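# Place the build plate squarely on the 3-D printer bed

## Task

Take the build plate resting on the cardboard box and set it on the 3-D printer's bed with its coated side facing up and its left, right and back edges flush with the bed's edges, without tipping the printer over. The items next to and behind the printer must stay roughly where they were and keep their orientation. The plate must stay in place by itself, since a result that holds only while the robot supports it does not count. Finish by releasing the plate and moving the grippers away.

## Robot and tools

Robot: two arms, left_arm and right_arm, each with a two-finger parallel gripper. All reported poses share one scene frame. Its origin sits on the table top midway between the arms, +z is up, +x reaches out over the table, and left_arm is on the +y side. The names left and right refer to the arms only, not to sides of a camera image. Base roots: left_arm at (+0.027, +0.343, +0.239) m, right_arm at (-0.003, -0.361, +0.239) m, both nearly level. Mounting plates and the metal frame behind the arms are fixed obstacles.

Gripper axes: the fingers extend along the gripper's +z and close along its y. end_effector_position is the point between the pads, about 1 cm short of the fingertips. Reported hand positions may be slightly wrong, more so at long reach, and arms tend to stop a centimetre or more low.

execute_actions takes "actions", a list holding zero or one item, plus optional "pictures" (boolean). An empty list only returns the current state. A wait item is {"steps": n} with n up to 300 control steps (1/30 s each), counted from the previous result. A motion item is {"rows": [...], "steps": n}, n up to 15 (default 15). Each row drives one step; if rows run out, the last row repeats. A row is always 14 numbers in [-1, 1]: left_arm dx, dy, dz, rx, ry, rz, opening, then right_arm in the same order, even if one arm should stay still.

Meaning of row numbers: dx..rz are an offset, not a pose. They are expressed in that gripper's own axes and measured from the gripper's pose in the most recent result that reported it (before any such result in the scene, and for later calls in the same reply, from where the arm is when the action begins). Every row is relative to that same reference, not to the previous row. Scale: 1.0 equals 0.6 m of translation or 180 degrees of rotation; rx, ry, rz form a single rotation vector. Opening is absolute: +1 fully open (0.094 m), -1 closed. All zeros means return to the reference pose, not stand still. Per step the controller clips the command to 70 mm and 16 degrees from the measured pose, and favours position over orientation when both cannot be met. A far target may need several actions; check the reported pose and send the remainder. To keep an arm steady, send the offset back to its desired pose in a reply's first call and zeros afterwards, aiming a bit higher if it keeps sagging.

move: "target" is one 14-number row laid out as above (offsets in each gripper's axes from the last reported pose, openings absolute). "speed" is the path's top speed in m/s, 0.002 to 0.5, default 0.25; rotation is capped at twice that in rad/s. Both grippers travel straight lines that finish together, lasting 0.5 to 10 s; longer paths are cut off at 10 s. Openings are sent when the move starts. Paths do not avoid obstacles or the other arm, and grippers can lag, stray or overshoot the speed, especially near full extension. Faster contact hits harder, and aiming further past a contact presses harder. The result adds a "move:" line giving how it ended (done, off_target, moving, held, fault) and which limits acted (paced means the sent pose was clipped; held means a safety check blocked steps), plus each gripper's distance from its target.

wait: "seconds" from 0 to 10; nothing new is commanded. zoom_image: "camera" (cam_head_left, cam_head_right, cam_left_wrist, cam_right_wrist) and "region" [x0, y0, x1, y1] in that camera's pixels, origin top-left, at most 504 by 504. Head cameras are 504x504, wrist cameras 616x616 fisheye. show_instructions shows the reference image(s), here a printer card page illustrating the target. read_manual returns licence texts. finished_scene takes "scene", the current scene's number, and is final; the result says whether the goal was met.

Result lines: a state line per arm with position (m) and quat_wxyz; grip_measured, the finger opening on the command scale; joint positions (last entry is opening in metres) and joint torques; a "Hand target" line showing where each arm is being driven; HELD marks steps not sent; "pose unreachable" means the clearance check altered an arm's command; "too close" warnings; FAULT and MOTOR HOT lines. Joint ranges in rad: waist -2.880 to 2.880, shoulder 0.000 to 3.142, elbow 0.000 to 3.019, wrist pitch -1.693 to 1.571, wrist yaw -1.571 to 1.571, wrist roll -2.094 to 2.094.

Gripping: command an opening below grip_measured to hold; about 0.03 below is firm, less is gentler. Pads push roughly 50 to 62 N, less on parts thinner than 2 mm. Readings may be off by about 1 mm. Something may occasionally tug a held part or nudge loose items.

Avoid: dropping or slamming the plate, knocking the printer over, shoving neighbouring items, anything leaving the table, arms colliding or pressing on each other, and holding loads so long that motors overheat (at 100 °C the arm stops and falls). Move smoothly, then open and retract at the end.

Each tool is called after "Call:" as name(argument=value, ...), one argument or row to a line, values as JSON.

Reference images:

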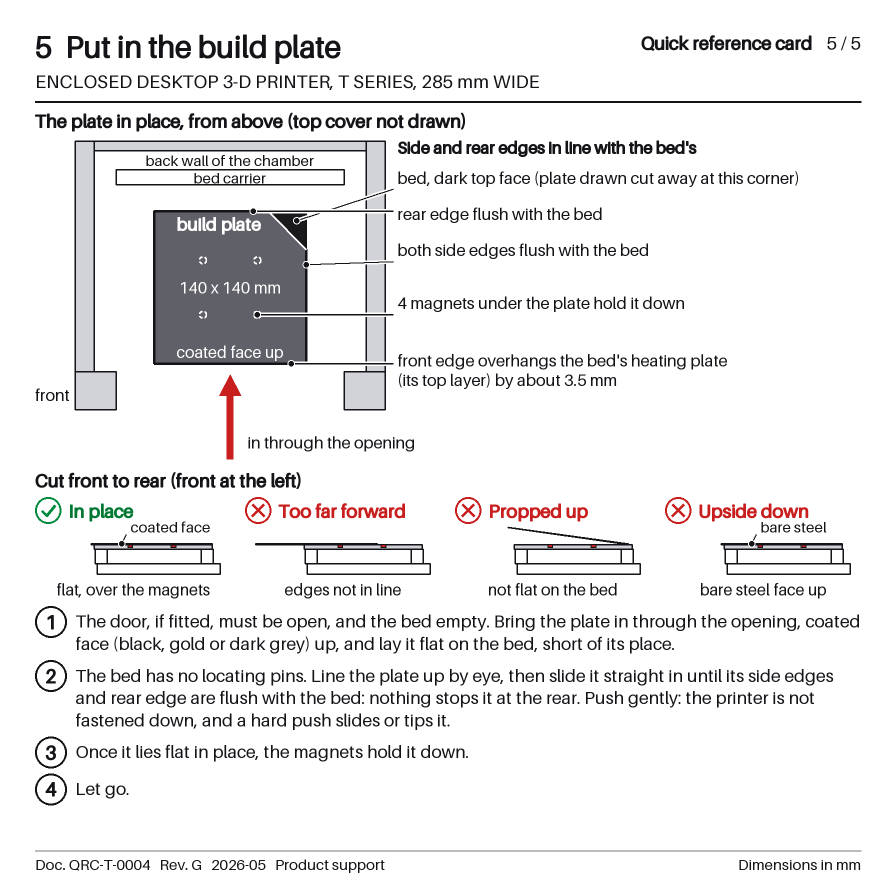

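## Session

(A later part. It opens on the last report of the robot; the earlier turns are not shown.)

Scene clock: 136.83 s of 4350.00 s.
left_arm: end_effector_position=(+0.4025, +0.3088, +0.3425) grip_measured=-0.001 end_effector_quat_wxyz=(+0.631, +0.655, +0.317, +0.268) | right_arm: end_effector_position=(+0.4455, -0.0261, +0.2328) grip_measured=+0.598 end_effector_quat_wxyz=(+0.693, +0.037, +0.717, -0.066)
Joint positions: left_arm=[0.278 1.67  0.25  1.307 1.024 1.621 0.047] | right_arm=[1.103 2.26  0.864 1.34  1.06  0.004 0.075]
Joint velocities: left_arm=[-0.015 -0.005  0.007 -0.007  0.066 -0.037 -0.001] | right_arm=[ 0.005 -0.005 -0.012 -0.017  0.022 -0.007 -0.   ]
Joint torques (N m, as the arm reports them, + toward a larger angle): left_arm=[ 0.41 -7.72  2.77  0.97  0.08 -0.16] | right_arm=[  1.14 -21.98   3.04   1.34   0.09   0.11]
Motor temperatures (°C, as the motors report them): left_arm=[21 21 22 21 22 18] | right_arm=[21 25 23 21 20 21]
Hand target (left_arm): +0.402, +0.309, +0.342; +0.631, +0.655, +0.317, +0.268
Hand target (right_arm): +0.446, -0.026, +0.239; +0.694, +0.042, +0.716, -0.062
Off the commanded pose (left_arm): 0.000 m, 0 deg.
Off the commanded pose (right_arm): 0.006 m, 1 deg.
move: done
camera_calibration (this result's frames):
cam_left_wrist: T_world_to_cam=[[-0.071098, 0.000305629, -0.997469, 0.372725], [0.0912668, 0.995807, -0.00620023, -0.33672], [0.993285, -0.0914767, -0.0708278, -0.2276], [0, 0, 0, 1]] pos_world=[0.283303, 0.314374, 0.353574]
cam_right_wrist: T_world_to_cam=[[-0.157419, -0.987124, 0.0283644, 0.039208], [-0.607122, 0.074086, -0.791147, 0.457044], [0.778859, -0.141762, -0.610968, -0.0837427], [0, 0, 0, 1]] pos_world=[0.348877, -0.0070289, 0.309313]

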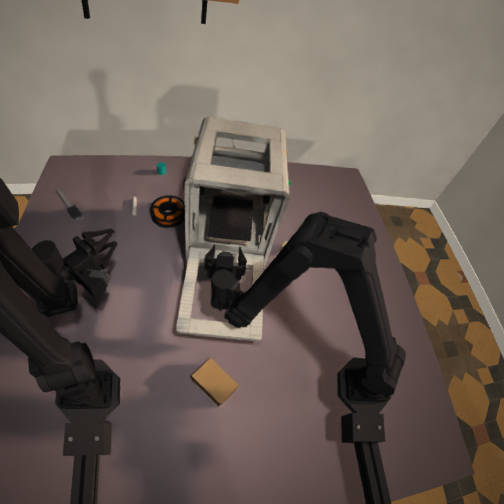

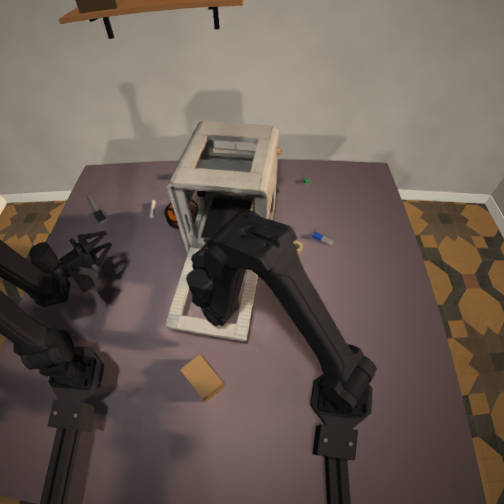

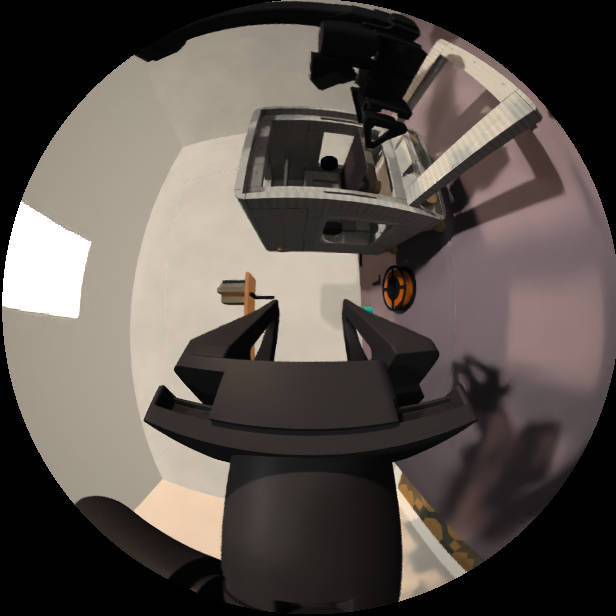

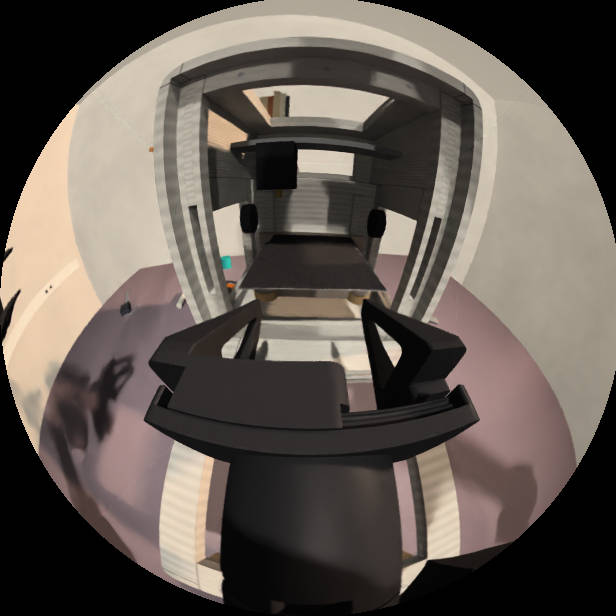

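Call:
move(
  target=[0,0,0,0,0,0,0,0.014,0.004,0.045,0,0,0.014,0.6],
  speed=0.03,
)

Call:
move(
  target=[0,0,0,0,0,0,0,0.002,0.004,0.085,0,0,0,0.6],
  speed=0.015,
)

Call:
zoom_image(
  camera="cam_right_wrist",
  region=[200, 150, 420, 370],
)

Scene clock: 139.83 s of 4350.00 s.
left_arm: end_effector_position=(+0.4025, +0.3088, +0.3425) grip_measured=-0.001 end_effector_quat_wxyz=(+0.631, +0.655, +0.317, +0.268) | right_arm: end_effector_position=(+0.4673, -0.0291, +0.2369) grip_measured=+0.598 end_effector_quat_wxyz=(+0.699, +0.055, +0.712, -0.048)
Joint positions: left_arm=[0.278 1.67  0.25  1.307 1.024 1.621 0.047] | right_arm=[1.062 2.264 0.894 1.338 1.017 0.035 0.075]
Joint velocities: left_arm=[ 0.005 -0.005 -0.012 -0.012  0.022 -0.11  -0.   ] | right_arm=[-0.024  0.005  0.007 -0.012 -0.081 -0.051 -0.   ]
Joint torques (N m, as the arm reports them, + toward a larger angle): left_arm=[ 0.18 -7.62  2.98  1.17  0.12 -0.14] | right_arm=[  0.46 -17.39   5.51   1.46  -0.07   0.01]
Motor temperatures (°C, as the motors report them): left_arm=[21 21 22 21 22 18] | right_arm=[21 25 23 21 20 21]
Hand target (left_arm): +0.402, +0.309, +0.342; +0.631, +0.655, +0.317, +0.268
Hand target (right_arm): +0.472, -0.029, +0.223; +0.694, +0.053, +0.716, -0.051
Off the commanded pose (left_arm): 0.000 m, 0 deg.
Off the commanded pose (right_arm): 0.014 m, 1 deg.
move: off_target (right_arm)
camera_calibration (this result's frames):
cam_left_wrist: T_world_to_cam=[[-0.071098, 0.000305629, -0.997469, 0.372725], [0.0912668, 0.995807, -0.00620023, -0.33672], [0.993285, -0.0914767, -0.0708278, -0.2276], [0, 0, 0, 1]] pos_world=[0.283303, 0.314374, 0.353574]
cam_right_wrist: T_world_to_cam=[[-0.15679, -0.987323, -0.0246862, 0.0517869], [-0.59276, 0.114066, -0.79726, 0.469706], [0.78997, -0.110369, -0.603131, -0.104707], [0, 0, 0, 1]] pos_world=[0.369258, -0.0140036, 0.312605]

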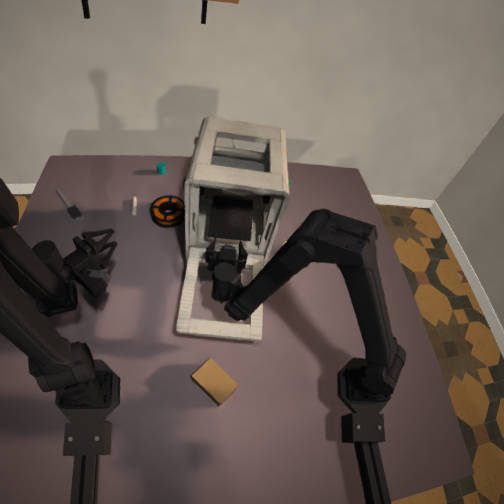

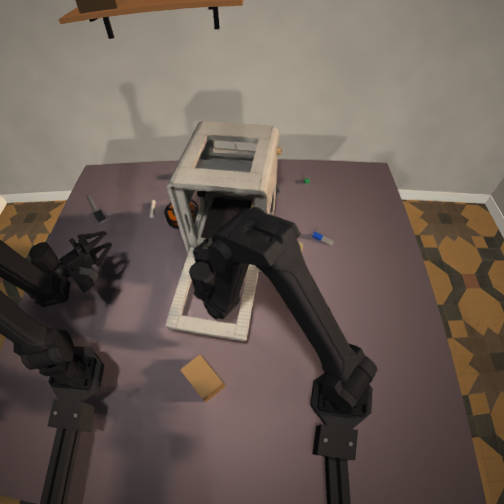

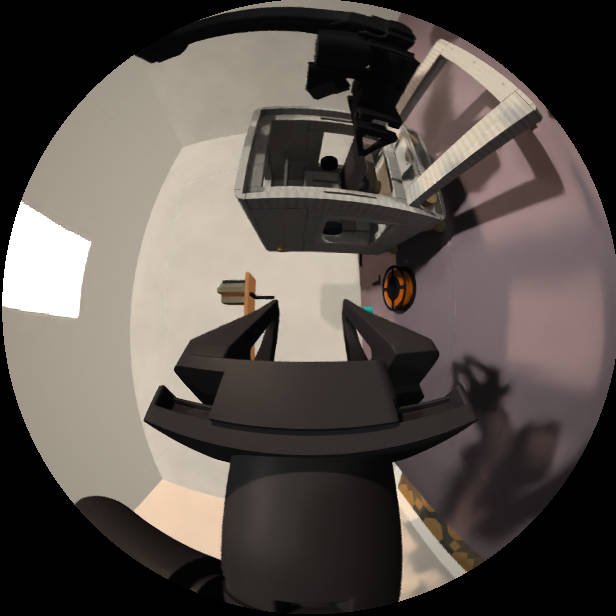

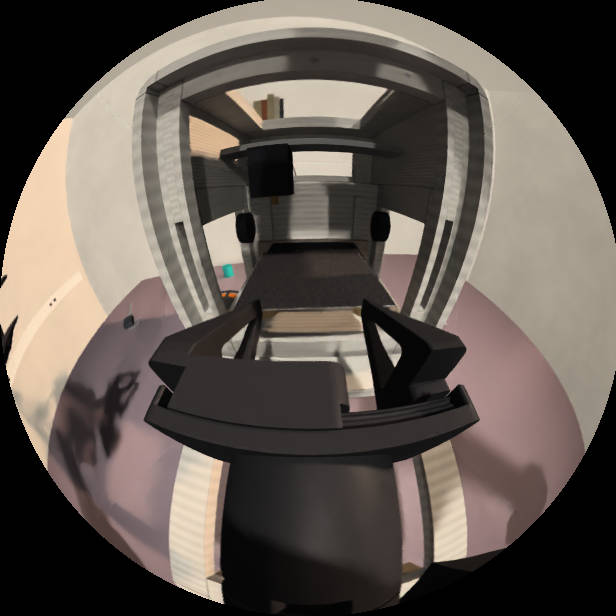

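Scene clock: 143.47 s of 4350.00 s.
left_arm: end_effector_position=(+0.4025, +0.3088, +0.3425) grip_measured=-0.001 end_effector_quat_wxyz=(+0.631, +0.655, +0.317, +0.268) | right_arm: end_effector_position=(+0.5106, -0.0345, +0.2453) grip_measured=+0.598 end_effector_quat_wxyz=(+0.702, +0.059, +0.709, -0.041)
Joint positions: left_arm=[0.278 1.67  0.25  1.307 1.024 1.621 0.047] | right_arm=[0.987 2.264 0.96  1.289 0.937 0.035 0.075]
Joint velocities: left_arm=[-0.005  0.005  0.007 -0.017  0.066  0.051 -0.001] | right_arm=[-0.005 -0.005 -0.017 -0.002 -0.022 -0.022  0.001]
Joint torques (N m, as the arm reports them, + toward a larger angle): left_arm=[ 0.55 -7.92  2.63  1.05  0.06 -0.11] | right_arm=[  0.33 -18.36   6.3    1.37  -0.14  -0.03]
Motor temperatures (°C, as the motors report them): left_arm=[21 21 22 21 22 18] | right_arm=[21 25 23 21 20 21]
Hand target (left_arm): +0.402, +0.309, +0.342; +0.631, +0.655, +0.317, +0.268
Hand target (right_arm): +0.517, -0.035, +0.235; +0.698, +0.055, +0.712, -0.047
Off the commanded pose (left_arm): 0.000 m, 0 deg.
Off the commanded pose (right_arm): 0.013 m, 1 deg.
move: off_target (right_arm)
camera_calibration (this result's frames):
cam_left_wrist: T_world_to_cam=[[-0.071098, 0.000305629, -0.997469, 0.372725], [0.0912668, 0.995807, -0.00620023, -0.33672], [0.993285, -0.0914767, -0.0708278, -0.2276], [0, 0, 0, 1]] pos_world=[0.283303, 0.314374, 0.353574]
cam_right_wrist: T_world_to_cam=[[-0.152377, -0.987511, -0.0400515, 0.0549686], [-0.585144, 0.122801, -0.801577, 0.500208], [0.796484, -0.0987059, -0.596548, -0.139043], [0, 0, 0, 1]] pos_world=[0.411815, -0.020868, 0.320211]

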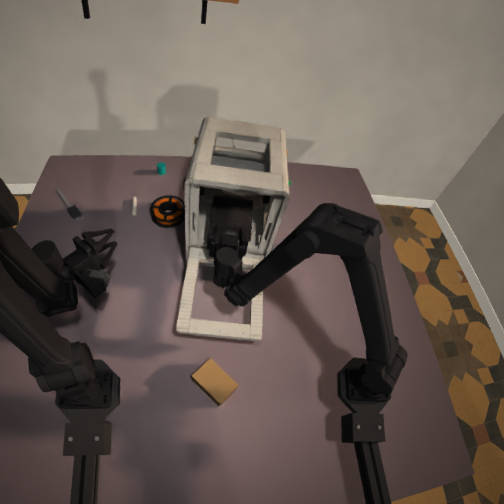

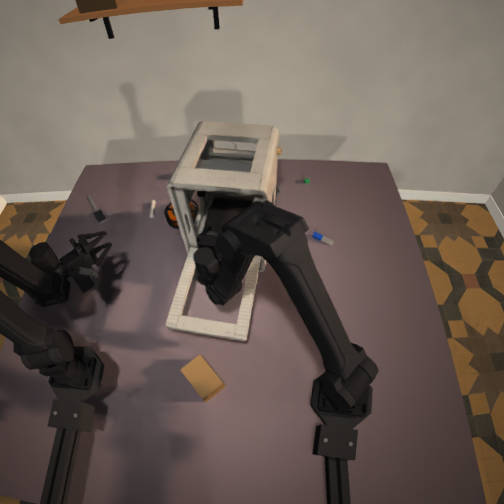

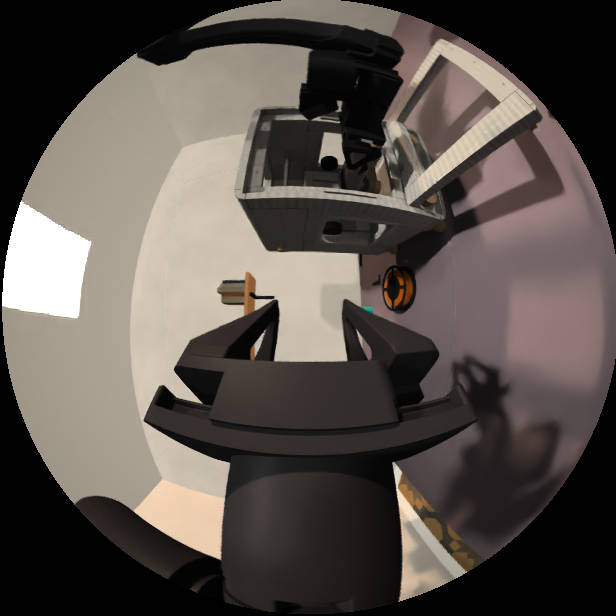

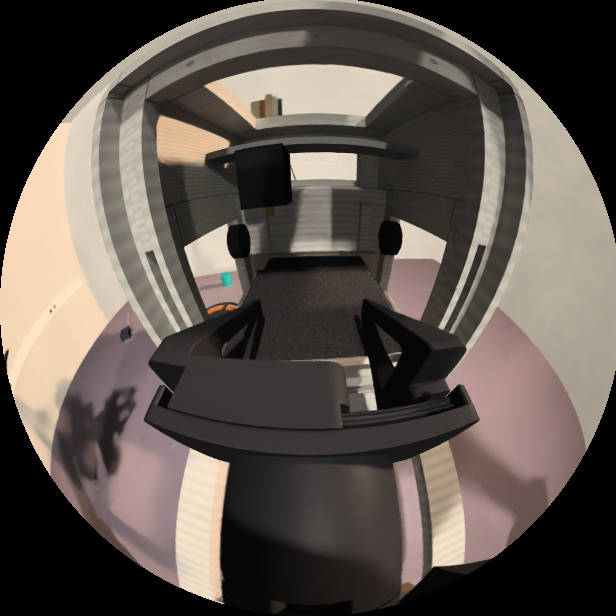

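Region (200, 150, 420, 370) of cam_right_wrist's 616x616 image, scaled by 2.291, with more detail than that image has.

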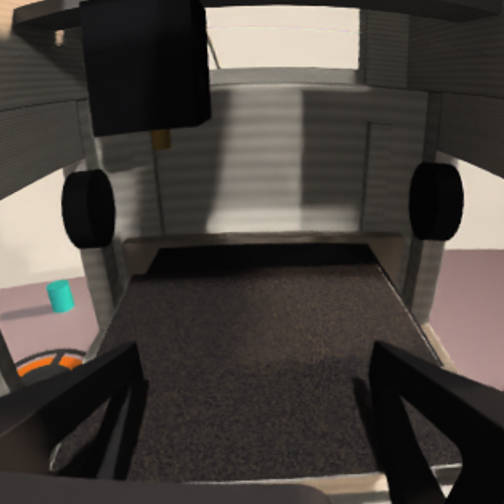

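Call:
execute_actions(
  actions=[],
  pictures=false,
)

Call:
move(
  target=[0,0,0,0,0,0,0,0,0,-0.09,0,0,0,0.6],
  speed=0.08,
)

Call:
move(
  target=[0,0,0,0,0,0,0,0.045,0,0,0,0,0,0.6],
  speed=0.04,
)

Scene clock: 148.80 s of 4350.00 s.
left_arm: end_effector_position=(+0.4025, +0.3088, +0.3425) grip_measured=-0.001 end_effector_quat_wxyz=(+0.631, +0.655, +0.317, +0.268) | right_arm: end_effector_position=(+0.5106, -0.0345, +0.2453) grip_measured=+0.598 end_effector_quat_wxyz=(+0.702, +0.059, +0.709, -0.041)
Joint positions: left_arm=[0.278 1.67  0.25  1.307 1.024 1.621 0.047] | right_arm=[0.987 2.264 0.96  1.289 0.937 0.035 0.075]
Joint velocities: left_arm=[-0.015 -0.005  0.002 -0.002  0.051  0.051  0.   ] | right_arm=[ 0.005 -0.005 -0.002 -0.002 -0.037 -0.051  0.   ]
Joint torques (N m, as the arm reports them, + toward a larger angle): left_arm=[ 0.53 -7.55  2.97  1.16  0.12 -0.11] | right_arm=[ -0.04 -18.29   6.32   1.24  -0.16   0.01]
Motor temperatures (°C, as the motors report them): left_arm=[21 21 22 21 22 18] | right_arm=[21 25 24 21 20 21]
Hand target (left_arm): +0.402, +0.309, +0.342; +0.631, +0.655, +0.317, +0.268
Hand target (right_arm): +0.517, -0.035, +0.235; +0.698, +0.055, +0.712, -0.047
Off the commanded pose (left_arm): 0.000 m, 0 deg.
Off the commanded pose (right_arm): 0.013 m, 1 deg.
Steps of this call (steps 1 to 90: nothing new was sent; then 2.33 s passed at rest). Readings (end_effector_position):
1: left_arm (+0.4025, +0.3088, +0.3425) | right_arm (+0.5106, -0.0345, +0.2453)
2: left_arm (+0.4025, +0.3088, +0.3425) | right_arm (+0.5106, -0.0345, +0.2453)
4: left_arm (+0.4025, +0.3088, +0.3425) | right_arm (+0.5106, -0.0345, +0.2453)
8: left_arm (+0.4025, +0.3088, +0.3425) | right_arm (+0.5106, -0.0345, +0.2453)
90: the state above

Scene clock: 149.83 s of 4350.00 s.
left_arm: end_effector_position=(+0.4025, +0.3088, +0.3425) grip_measured=-0.001 end_effector_quat_wxyz=(+0.631, +0.655, +0.317, +0.268) | right_arm: end_effector_position=(+0.4581, -0.0277, +0.2344) grip_measured=+0.598 end_effector_quat_wxyz=(+0.696, +0.049, +0.715, -0.050)
Joint positions: left_arm=[0.278 1.67  0.25  1.307 1.024 1.621 0.047] | right_arm=[1.078 2.262 0.879 1.337 1.027 0.035 0.075]
Joint velocities: left_arm=[-0.015 -0.005  0.002 -0.002 -0.022  0.007  0.001] | right_arm=[ 0.005  0.005 -0.012 -0.002 -0.066  0.007 -0.   ]
Joint torques (N m, as the arm reports them, + toward a larger angle): left_arm=[-0.32 -7.92  2.67  0.96  0.11 -0.1 ] | right_arm=[  1.24 -20.98   3.18   2.29   0.32   0.03]
Motor temperatures (°C, as the motors report them): left_arm=[21 21 22 21 22 18] | right_arm=[21 25 24 21 20 21]
Hand target (left_arm): +0.402, +0.309, +0.342; +0.631, +0.655, +0.317, +0.268
Hand target (right_arm): +0.458, -0.027, +0.246; +0.702, +0.058, +0.708, -0.041
Off the commanded pose (left_arm): 0.000 m, 0 deg.
Off the commanded pose (right_arm): 0.012 m, 2 deg.
move: off_target (right_arm)
camera_calibration (this result's frames):
cam_left_wrist: T_world_to_cam=[[-0.071098, 0.000305629, -0.997469, 0.372725], [0.0912668, 0.995807, -0.00620023, -0.33672], [0.993285, -0.0914767, -0.0708278, -0.2276], [0, 0, 0, 1]] pos_world=[0.283303, 0.314374, 0.353574]
cam_right_wrist: T_world_to_cam=[[-0.150881, -0.988474, -0.0123703, 0.0460552], [-0.600331, 0.101562, -0.793277, 0.46426], [0.78539, -0.112264, -0.608735, -0.0954698], [0, 0, 0, 1]] pos_world=[0.360639, -0.0123448, 0.310741]

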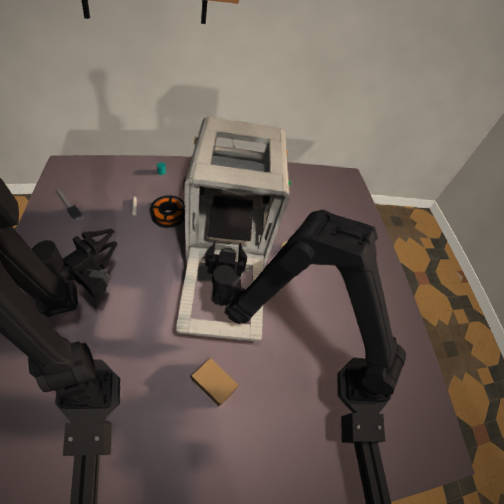

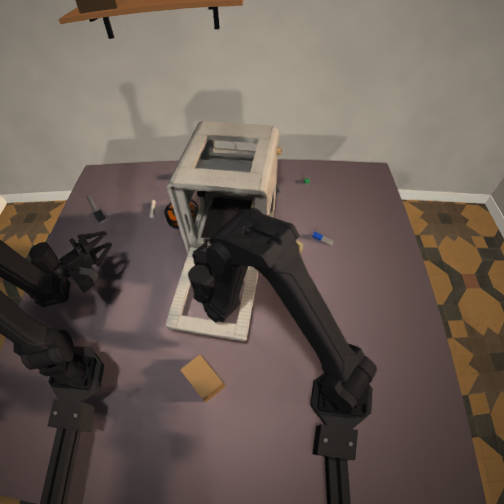

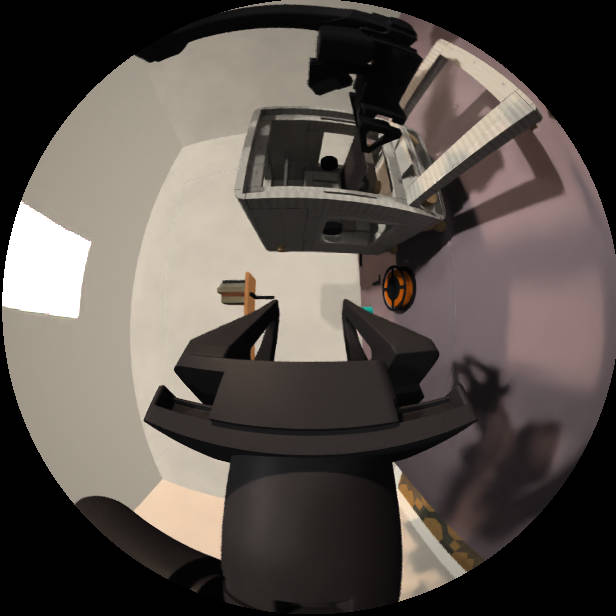

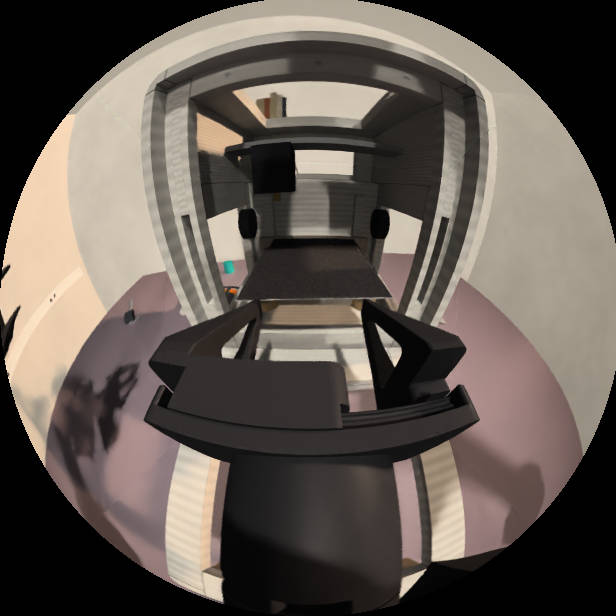

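Scene clock: 150.80 s of 4350.00 s.
left_arm: end_effector_position=(+0.4025, +0.3088, +0.3425) grip_measured=-0.001 end_effector_quat_wxyz=(+0.631, +0.655, +0.317, +0.268) | right_arm: end_effector_position=(+0.4554, -0.0309, +0.2145) grip_measured=+0.598 end_effector_quat_wxyz=(+0.694, +0.045, +0.717, -0.053)
Joint positions: left_arm=[0.278 1.67  0.25  1.307 1.024 1.621 0.047] | right_arm=[1.078 2.313 0.886 1.369 1.027 0.035 0.075]
Joint velocities: left_arm=[-0.024  0.005 -0.017  0.017 -0.007  0.007 -0.001] | right_arm=[-0.005  0.005 -0.007  0.007  0.022  0.051 -0.   ]
Joint torques (N m, as the arm reports them, + toward a larger angle): left_arm=[ 0.69 -7.01  2.9   1.14  0.11 -0.16] | right_arm=[  0.55 -17.07   4.73   2.25   0.19   0.04]
Motor temperatures (°C, as the motors report them): left_arm=[21 21 22 21 22 18] | right_arm=[21 25 24 21 20 21]
Hand target (left_arm): +0.402, +0.309, +0.342; +0.631, +0.655, +0.317, +0.268
Hand target (right_arm): +0.457, -0.028, +0.208; +0.696, +0.049, +0.715, -0.050
Off the commanded pose (left_arm): 0.000 m, 0 deg.
Off the commanded pose (right_arm): 0.008 m, 1 deg.
move: done
camera_calibration (this result's frames):
cam_left_wrist: T_world_to_cam=[[-0.071098, 0.000305629, -0.997469, 0.372725], [0.0912668, 0.995807, -0.00620023, -0.33672], [0.993285, -0.0914767, -0.0708278, -0.2276], [0, 0, 0, 1]] pos_world=[0.283303, 0.314374, 0.353574]
cam_right_wrist: T_world_to_cam=[[-0.150909, -0.988545, -0.0025039, 0.0401259], [-0.606049, 0.0945183, -0.789792, 0.448804], [0.780981, -0.117669, -0.61337, -0.103036], [0, 0, 0, 1]] pos_world=[0.358521, -0.014878, 0.291363]

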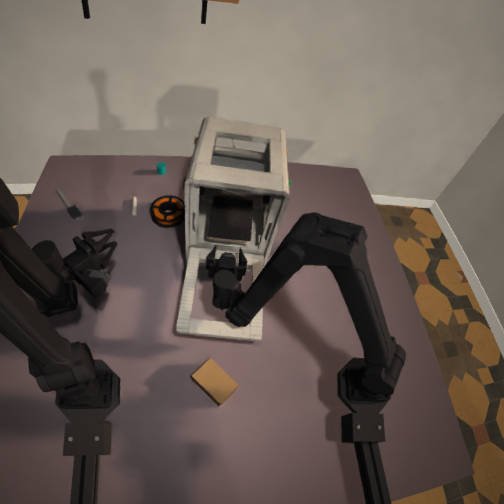

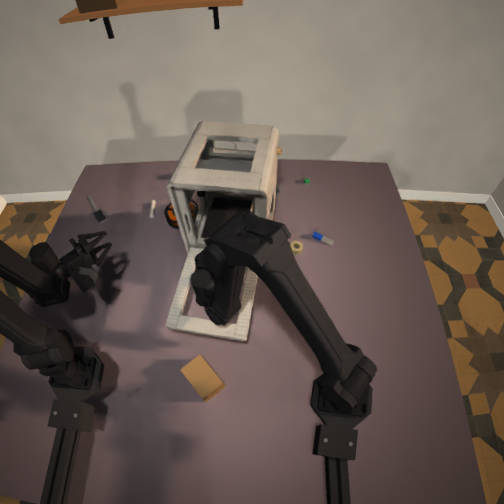

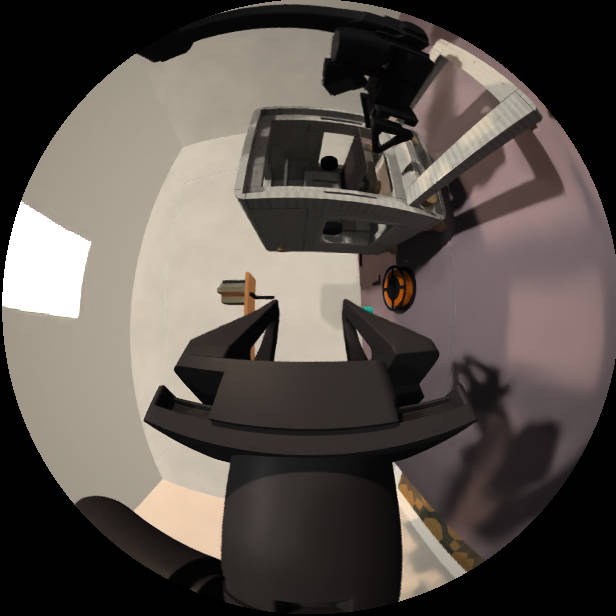

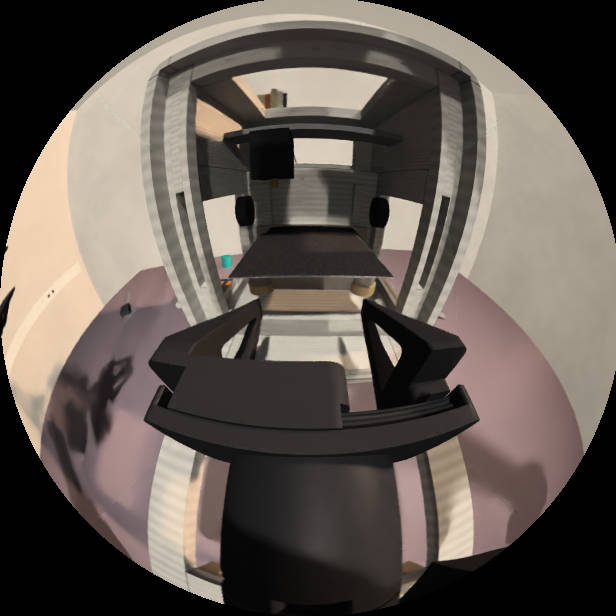

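Call:
move(
  target=[0,0,0,0,0,0,0,-0.012,0,0.03,0,0,0,0.6],
  speed=0.03,
)

Scene clock: 154.47 s of 4350.00 s.
left_arm: end_effector_position=(+0.4025, +0.3088, +0.3425) grip_measured=-0.001 end_effector_quat_wxyz=(+0.631, +0.655, +0.317, +0.268) | right_arm: end_effector_position=(+0.4649, -0.0386, +0.2110) grip_measured=+0.598 end_effector_quat_wxyz=(+0.689, +0.040, +0.721, -0.058)
Joint positions: left_arm=[0.278 1.67  0.25  1.307 1.024 1.621 0.047] | right_arm=[1.051 2.313 0.887 1.349 0.998 0.035 0.075]
Joint velocities: left_arm=[-0.015  0.005  0.002 -0.002  0.022 -0.007  0.   ] | right_arm=[-0.005 -0.005  0.007  0.007 -0.007  0.037 -0.001]
Joint torques (N m, as the arm reports them, + toward a larger angle): left_arm=[-0.26 -6.51  2.97  1.2   0.12 -0.09] | right_arm=[  1.35 -21.48   4.89   1.36  -0.11  -0.02]
Motor temperatures (°C, as the motors report them): left_arm=[21 21 22 21 22 18] | right_arm=[21 25 24 21 20 21]
Hand target (left_arm): +0.402, +0.309, +0.342; +0.631, +0.655, +0.317, +0.268
Hand target (right_arm): +0.473, -0.033, +0.221; +0.694, +0.045, +0.717, -0.053
Off the commanded pose (left_arm): 0.000 m, 0 deg.
Off the commanded pose (right_arm): 0.014 m, 1 deg.
move: off_target (right_arm)
camera_calibration (this result's frames):
cam_left_wrist: T_world_to_cam=[[-0.071098, 0.000305629, -0.997469, 0.372725], [0.0912668, 0.995807, -0.00620023, -0.33672], [0.993285, -0.0914767, -0.0708278, -0.2276], [0, 0, 0, 1]] pos_world=[0.283303, 0.314374, 0.353574]
cam_right_wrist: T_world_to_cam=[[-0.149345, -0.988698, 0.013122, 0.0299831], [-0.617152, 0.082837, -0.782472, 0.455737], [0.772541, -0.124956, -0.622548, -0.107939], [0, 0, 0, 1]] pos_world=[0.369124, -0.0215954, 0.289011]

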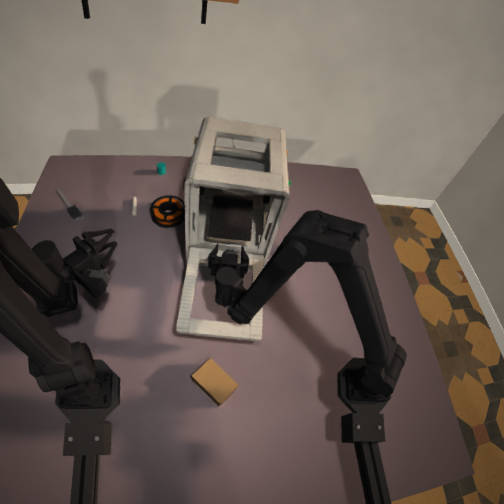

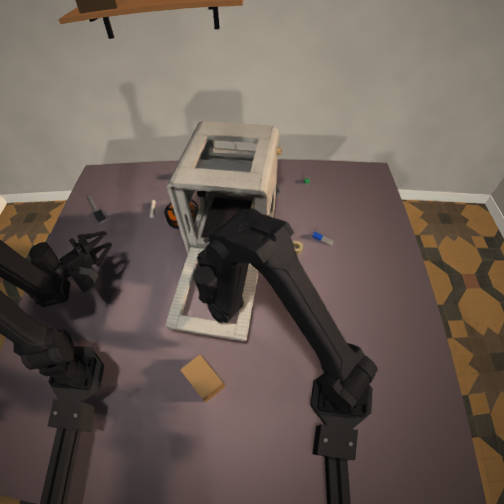

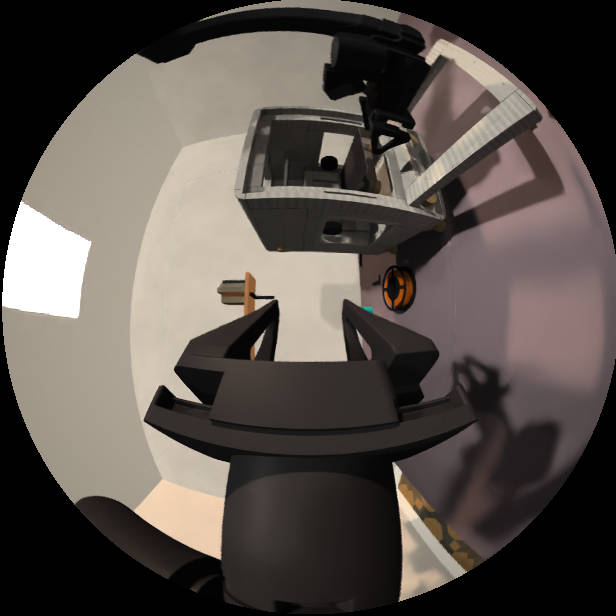

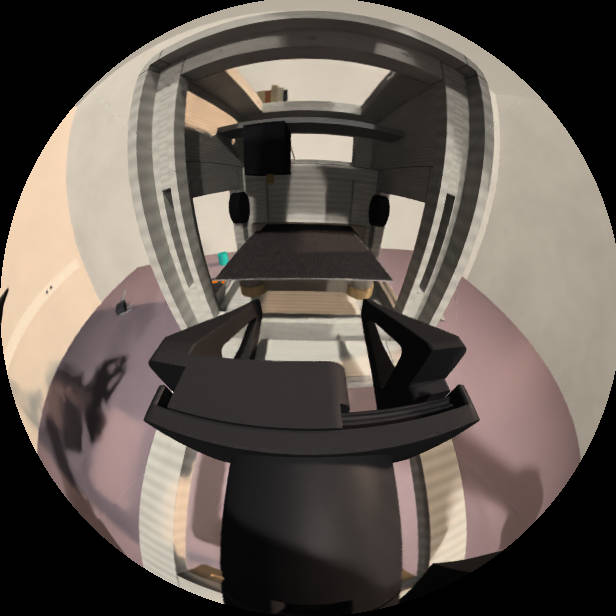

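Call:
move(
  target=[0,0,0,0,0,0,0,-0.035,0.012,0.01,0,-0.02,0,0.6],
  speed=0.03,
)

Scene clock: 156.80 s of 4350.00 s.
left_arm: end_effector_position=(+0.4025, +0.3088, +0.3425) grip_measured=-0.001 end_effector_quat_wxyz=(+0.631, +0.655, +0.317, +0.268) | right_arm: end_effector_position=(+0.4673, -0.0358, +0.2256) grip_measured=+0.598 end_effector_quat_wxyz=(+0.705, +0.032, +0.706, -0.065)
Joint positions: left_arm=[0.278 1.67  0.25  1.307 1.024 1.621 0.047] | right_arm=[ 1.051  2.313  0.895  1.426  0.998 -0.054  0.075]
Joint velocities: left_arm=[-0.005  0.005  0.017 -0.007  0.037 -0.081  0.001] | right_arm=[ 0.005 -0.015 -0.012  0.002  0.037  0.007 -0.   ]
Joint torques (N m, as the arm reports them, + toward a larger angle): left_arm=[ 0.99 -7.97  2.87  1.36  0.11 -0.16] | right_arm=[ -0.58 -19.52   4.93   2.38  -0.15  -0.01]
Motor temperatures (°C, as the motors report them): left_arm=[21 21 22 21 22 18] | right_arm=[21 25 23 21 20 21]
Hand target (left_arm): +0.402, +0.309, +0.342; +0.631, +0.655, +0.317, +0.268
Hand target (right_arm): +0.473, -0.032, +0.232; +0.712, +0.037, +0.699, -0.059
Off the commanded pose (left_arm): 0.000 m, 0 deg.
Off the commanded pose (right_arm): 0.009 m, 1 deg.
move: done
camera_calibration (this result's frames):
cam_left_wrist: T_world_to_cam=[[-0.071098, 0.000305629, -0.997469, 0.372725], [0.0912668, 0.995807, -0.00620023, -0.33672], [0.993285, -0.0914767, -0.0708278, -0.2276], [0, 0, 0, 1]] pos_world=[0.283303, 0.314374, 0.353574]
cam_right_wrist: T_world_to_cam=[[-0.148253, -0.988487, 0.0302477, 0.0284722], [-0.583054, 0.0626601, -0.810014, 0.457932], [0.798792, -0.137723, -0.58563, -0.121374], [0, 0, 0, 1]] pos_world=[0.368173, -0.0172657, 0.29899]

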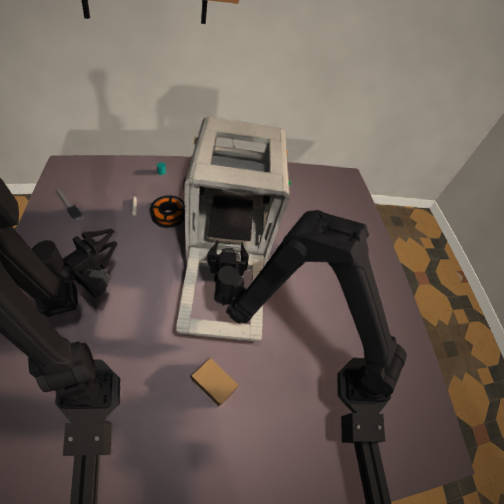

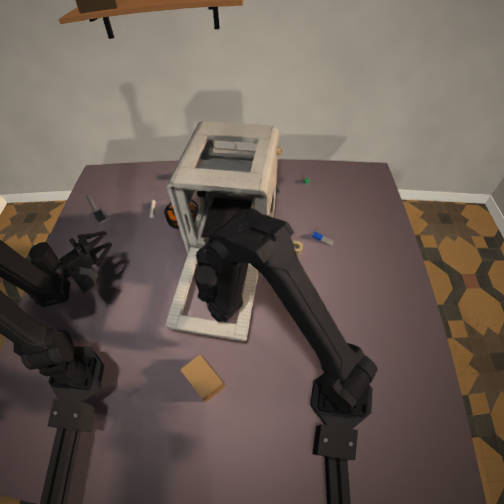

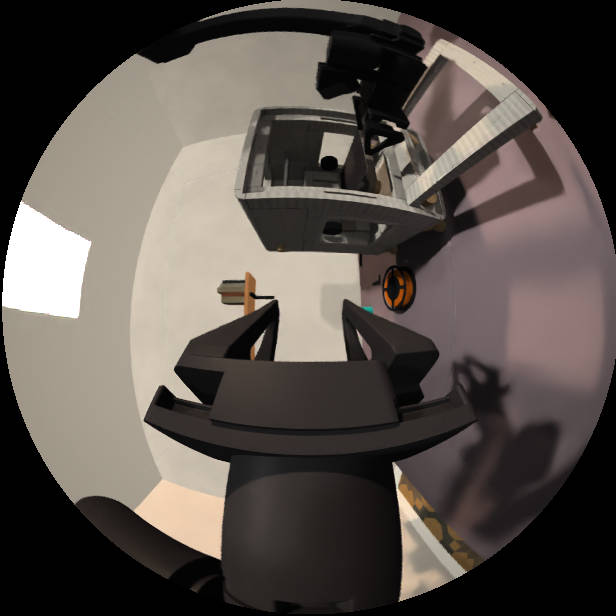

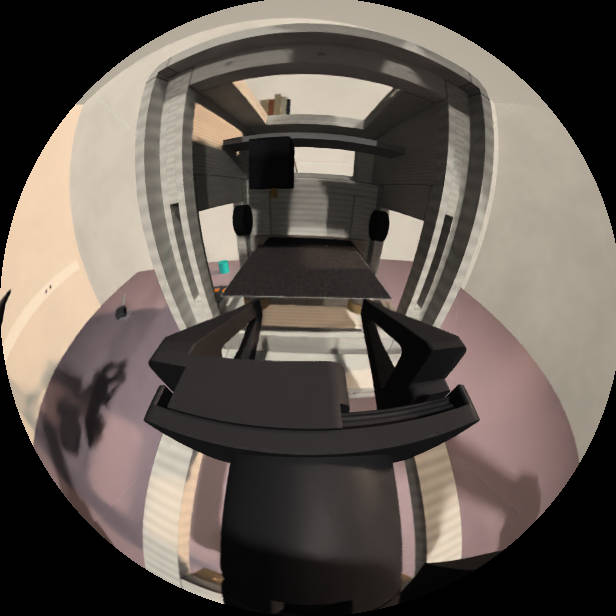

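Call:
move(
  target=[0,0,0,0,0,0,0,0.004,0.006,0.07,0,0,0.015,0.6],
  speed=0.02,
)

Call:
zoom_image(
  camera="cam_right_wrist",
  region=[200,150,420,370],
)

Scene clock: 160.63 s of 4350.00 s.
left_arm: end_effector_position=(+0.4025, +0.3088, +0.3425) grip_measured=-0.001 end_effector_quat_wxyz=(+0.631, +0.655, +0.317, +0.268) | right_arm: end_effector_position=(+0.5016, -0.0384, +0.2303) grip_measured=+0.598 end_effector_quat_wxyz=(+0.708, +0.046, +0.704, -0.047)
Joint positions: left_arm=[0.278 1.67  0.25  1.307 1.024 1.621 0.047] | right_arm=[ 0.992  2.313  0.95   1.376  0.933 -0.013  0.075]
Joint velocities: left_arm=[ 0.005 -0.005 -0.002  0.027  0.051 -0.037  0.001] | right_arm=[-0.015 -0.005  0.012 -0.007  0.022 -0.022 -0.   ]
Joint torques (N m, as the arm reports them, + toward a larger angle): left_arm=[ 0.12 -7.46  2.82  1.05  0.07 -0.08] | right_arm=[ -0.24 -18.71   5.82   1.27  -0.12   0.1 ]
Motor temperatures (°C, as the motors report them): left_arm=[21 21 22 21 22 18] | right_arm=[21 25 24 21 20 21]
Hand target (left_arm): +0.402, +0.309, +0.342; +0.631, +0.655, +0.317, +0.268
Hand target (right_arm): +0.509, -0.038, +0.223; +0.706, +0.049, +0.705, -0.048
Off the commanded pose (left_arm): 0.000 m, 0 deg.
Off the commanded pose (right_arm): 0.011 m, 0 deg.
move: off_target (right_arm)
camera_calibration (this result's frames):
cam_left_wrist: T_world_to_cam=[[-0.071098, 0.000305629, -0.997469, 0.372725], [0.0912668, 0.995807, -0.00620023, -0.33672], [0.993285, -0.0914767, -0.0708278, -0.2276], [0, 0, 0, 1]] pos_world=[0.283303, 0.314374, 0.353574]
cam_right_wrist: T_world_to_cam=[[-0.142533, -0.989687, -0.0142489, 0.0382483], [-0.575813, 0.0946197, -0.812088, 0.47997], [0.805061, -0.107545, -0.583361, -0.148926], [0, 0, 0, 1]] pos_world=[0.401719, -0.023577, 0.303445]

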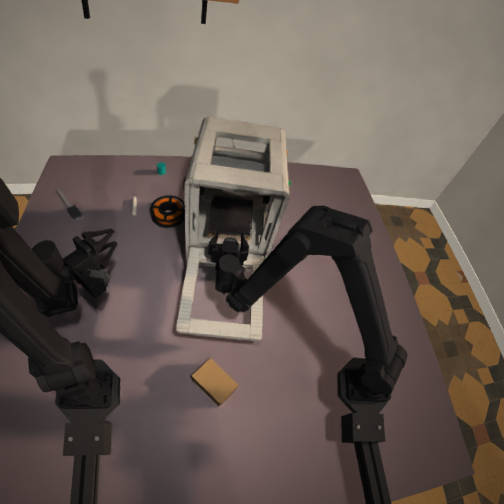

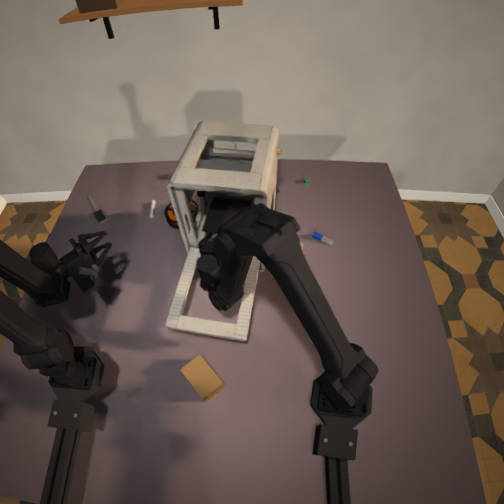

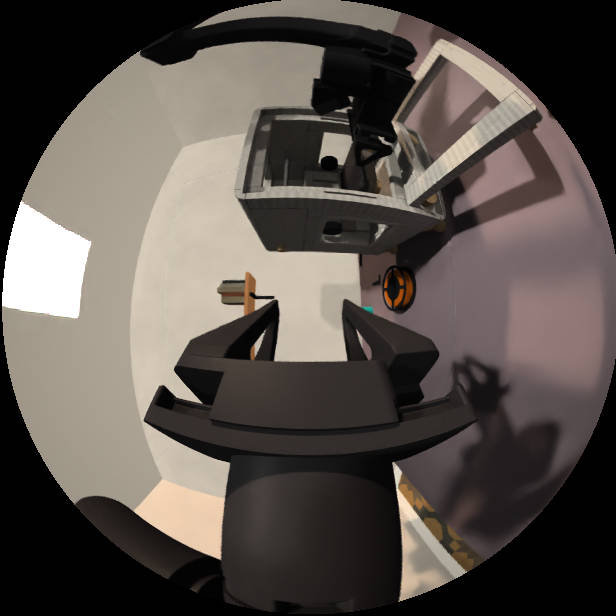

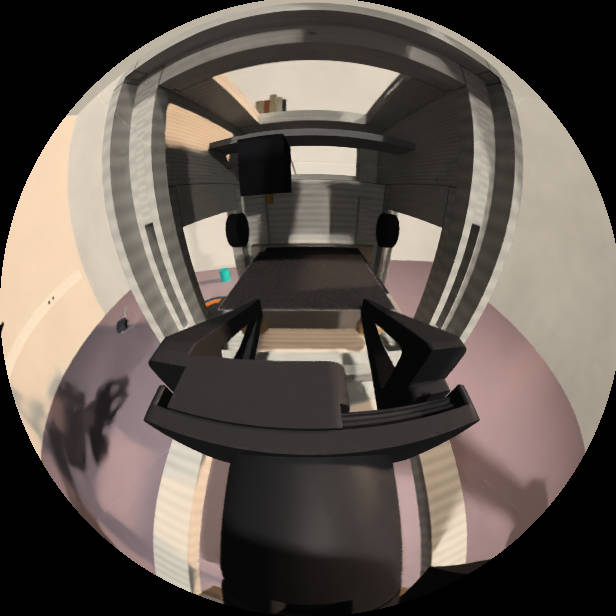

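Region (200, 150, 420, 370) of cam_right_wrist's 616x616 image, scaled by 2.291, with more detail than that image has.

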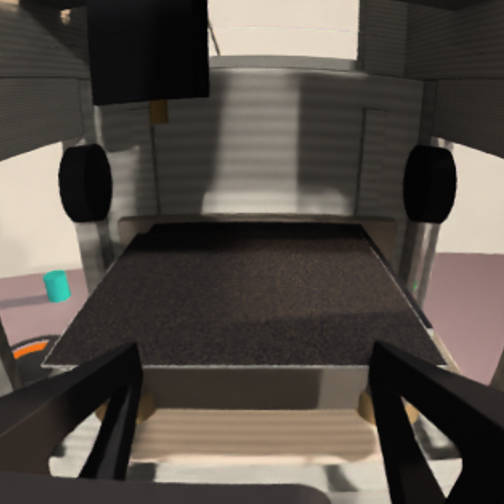

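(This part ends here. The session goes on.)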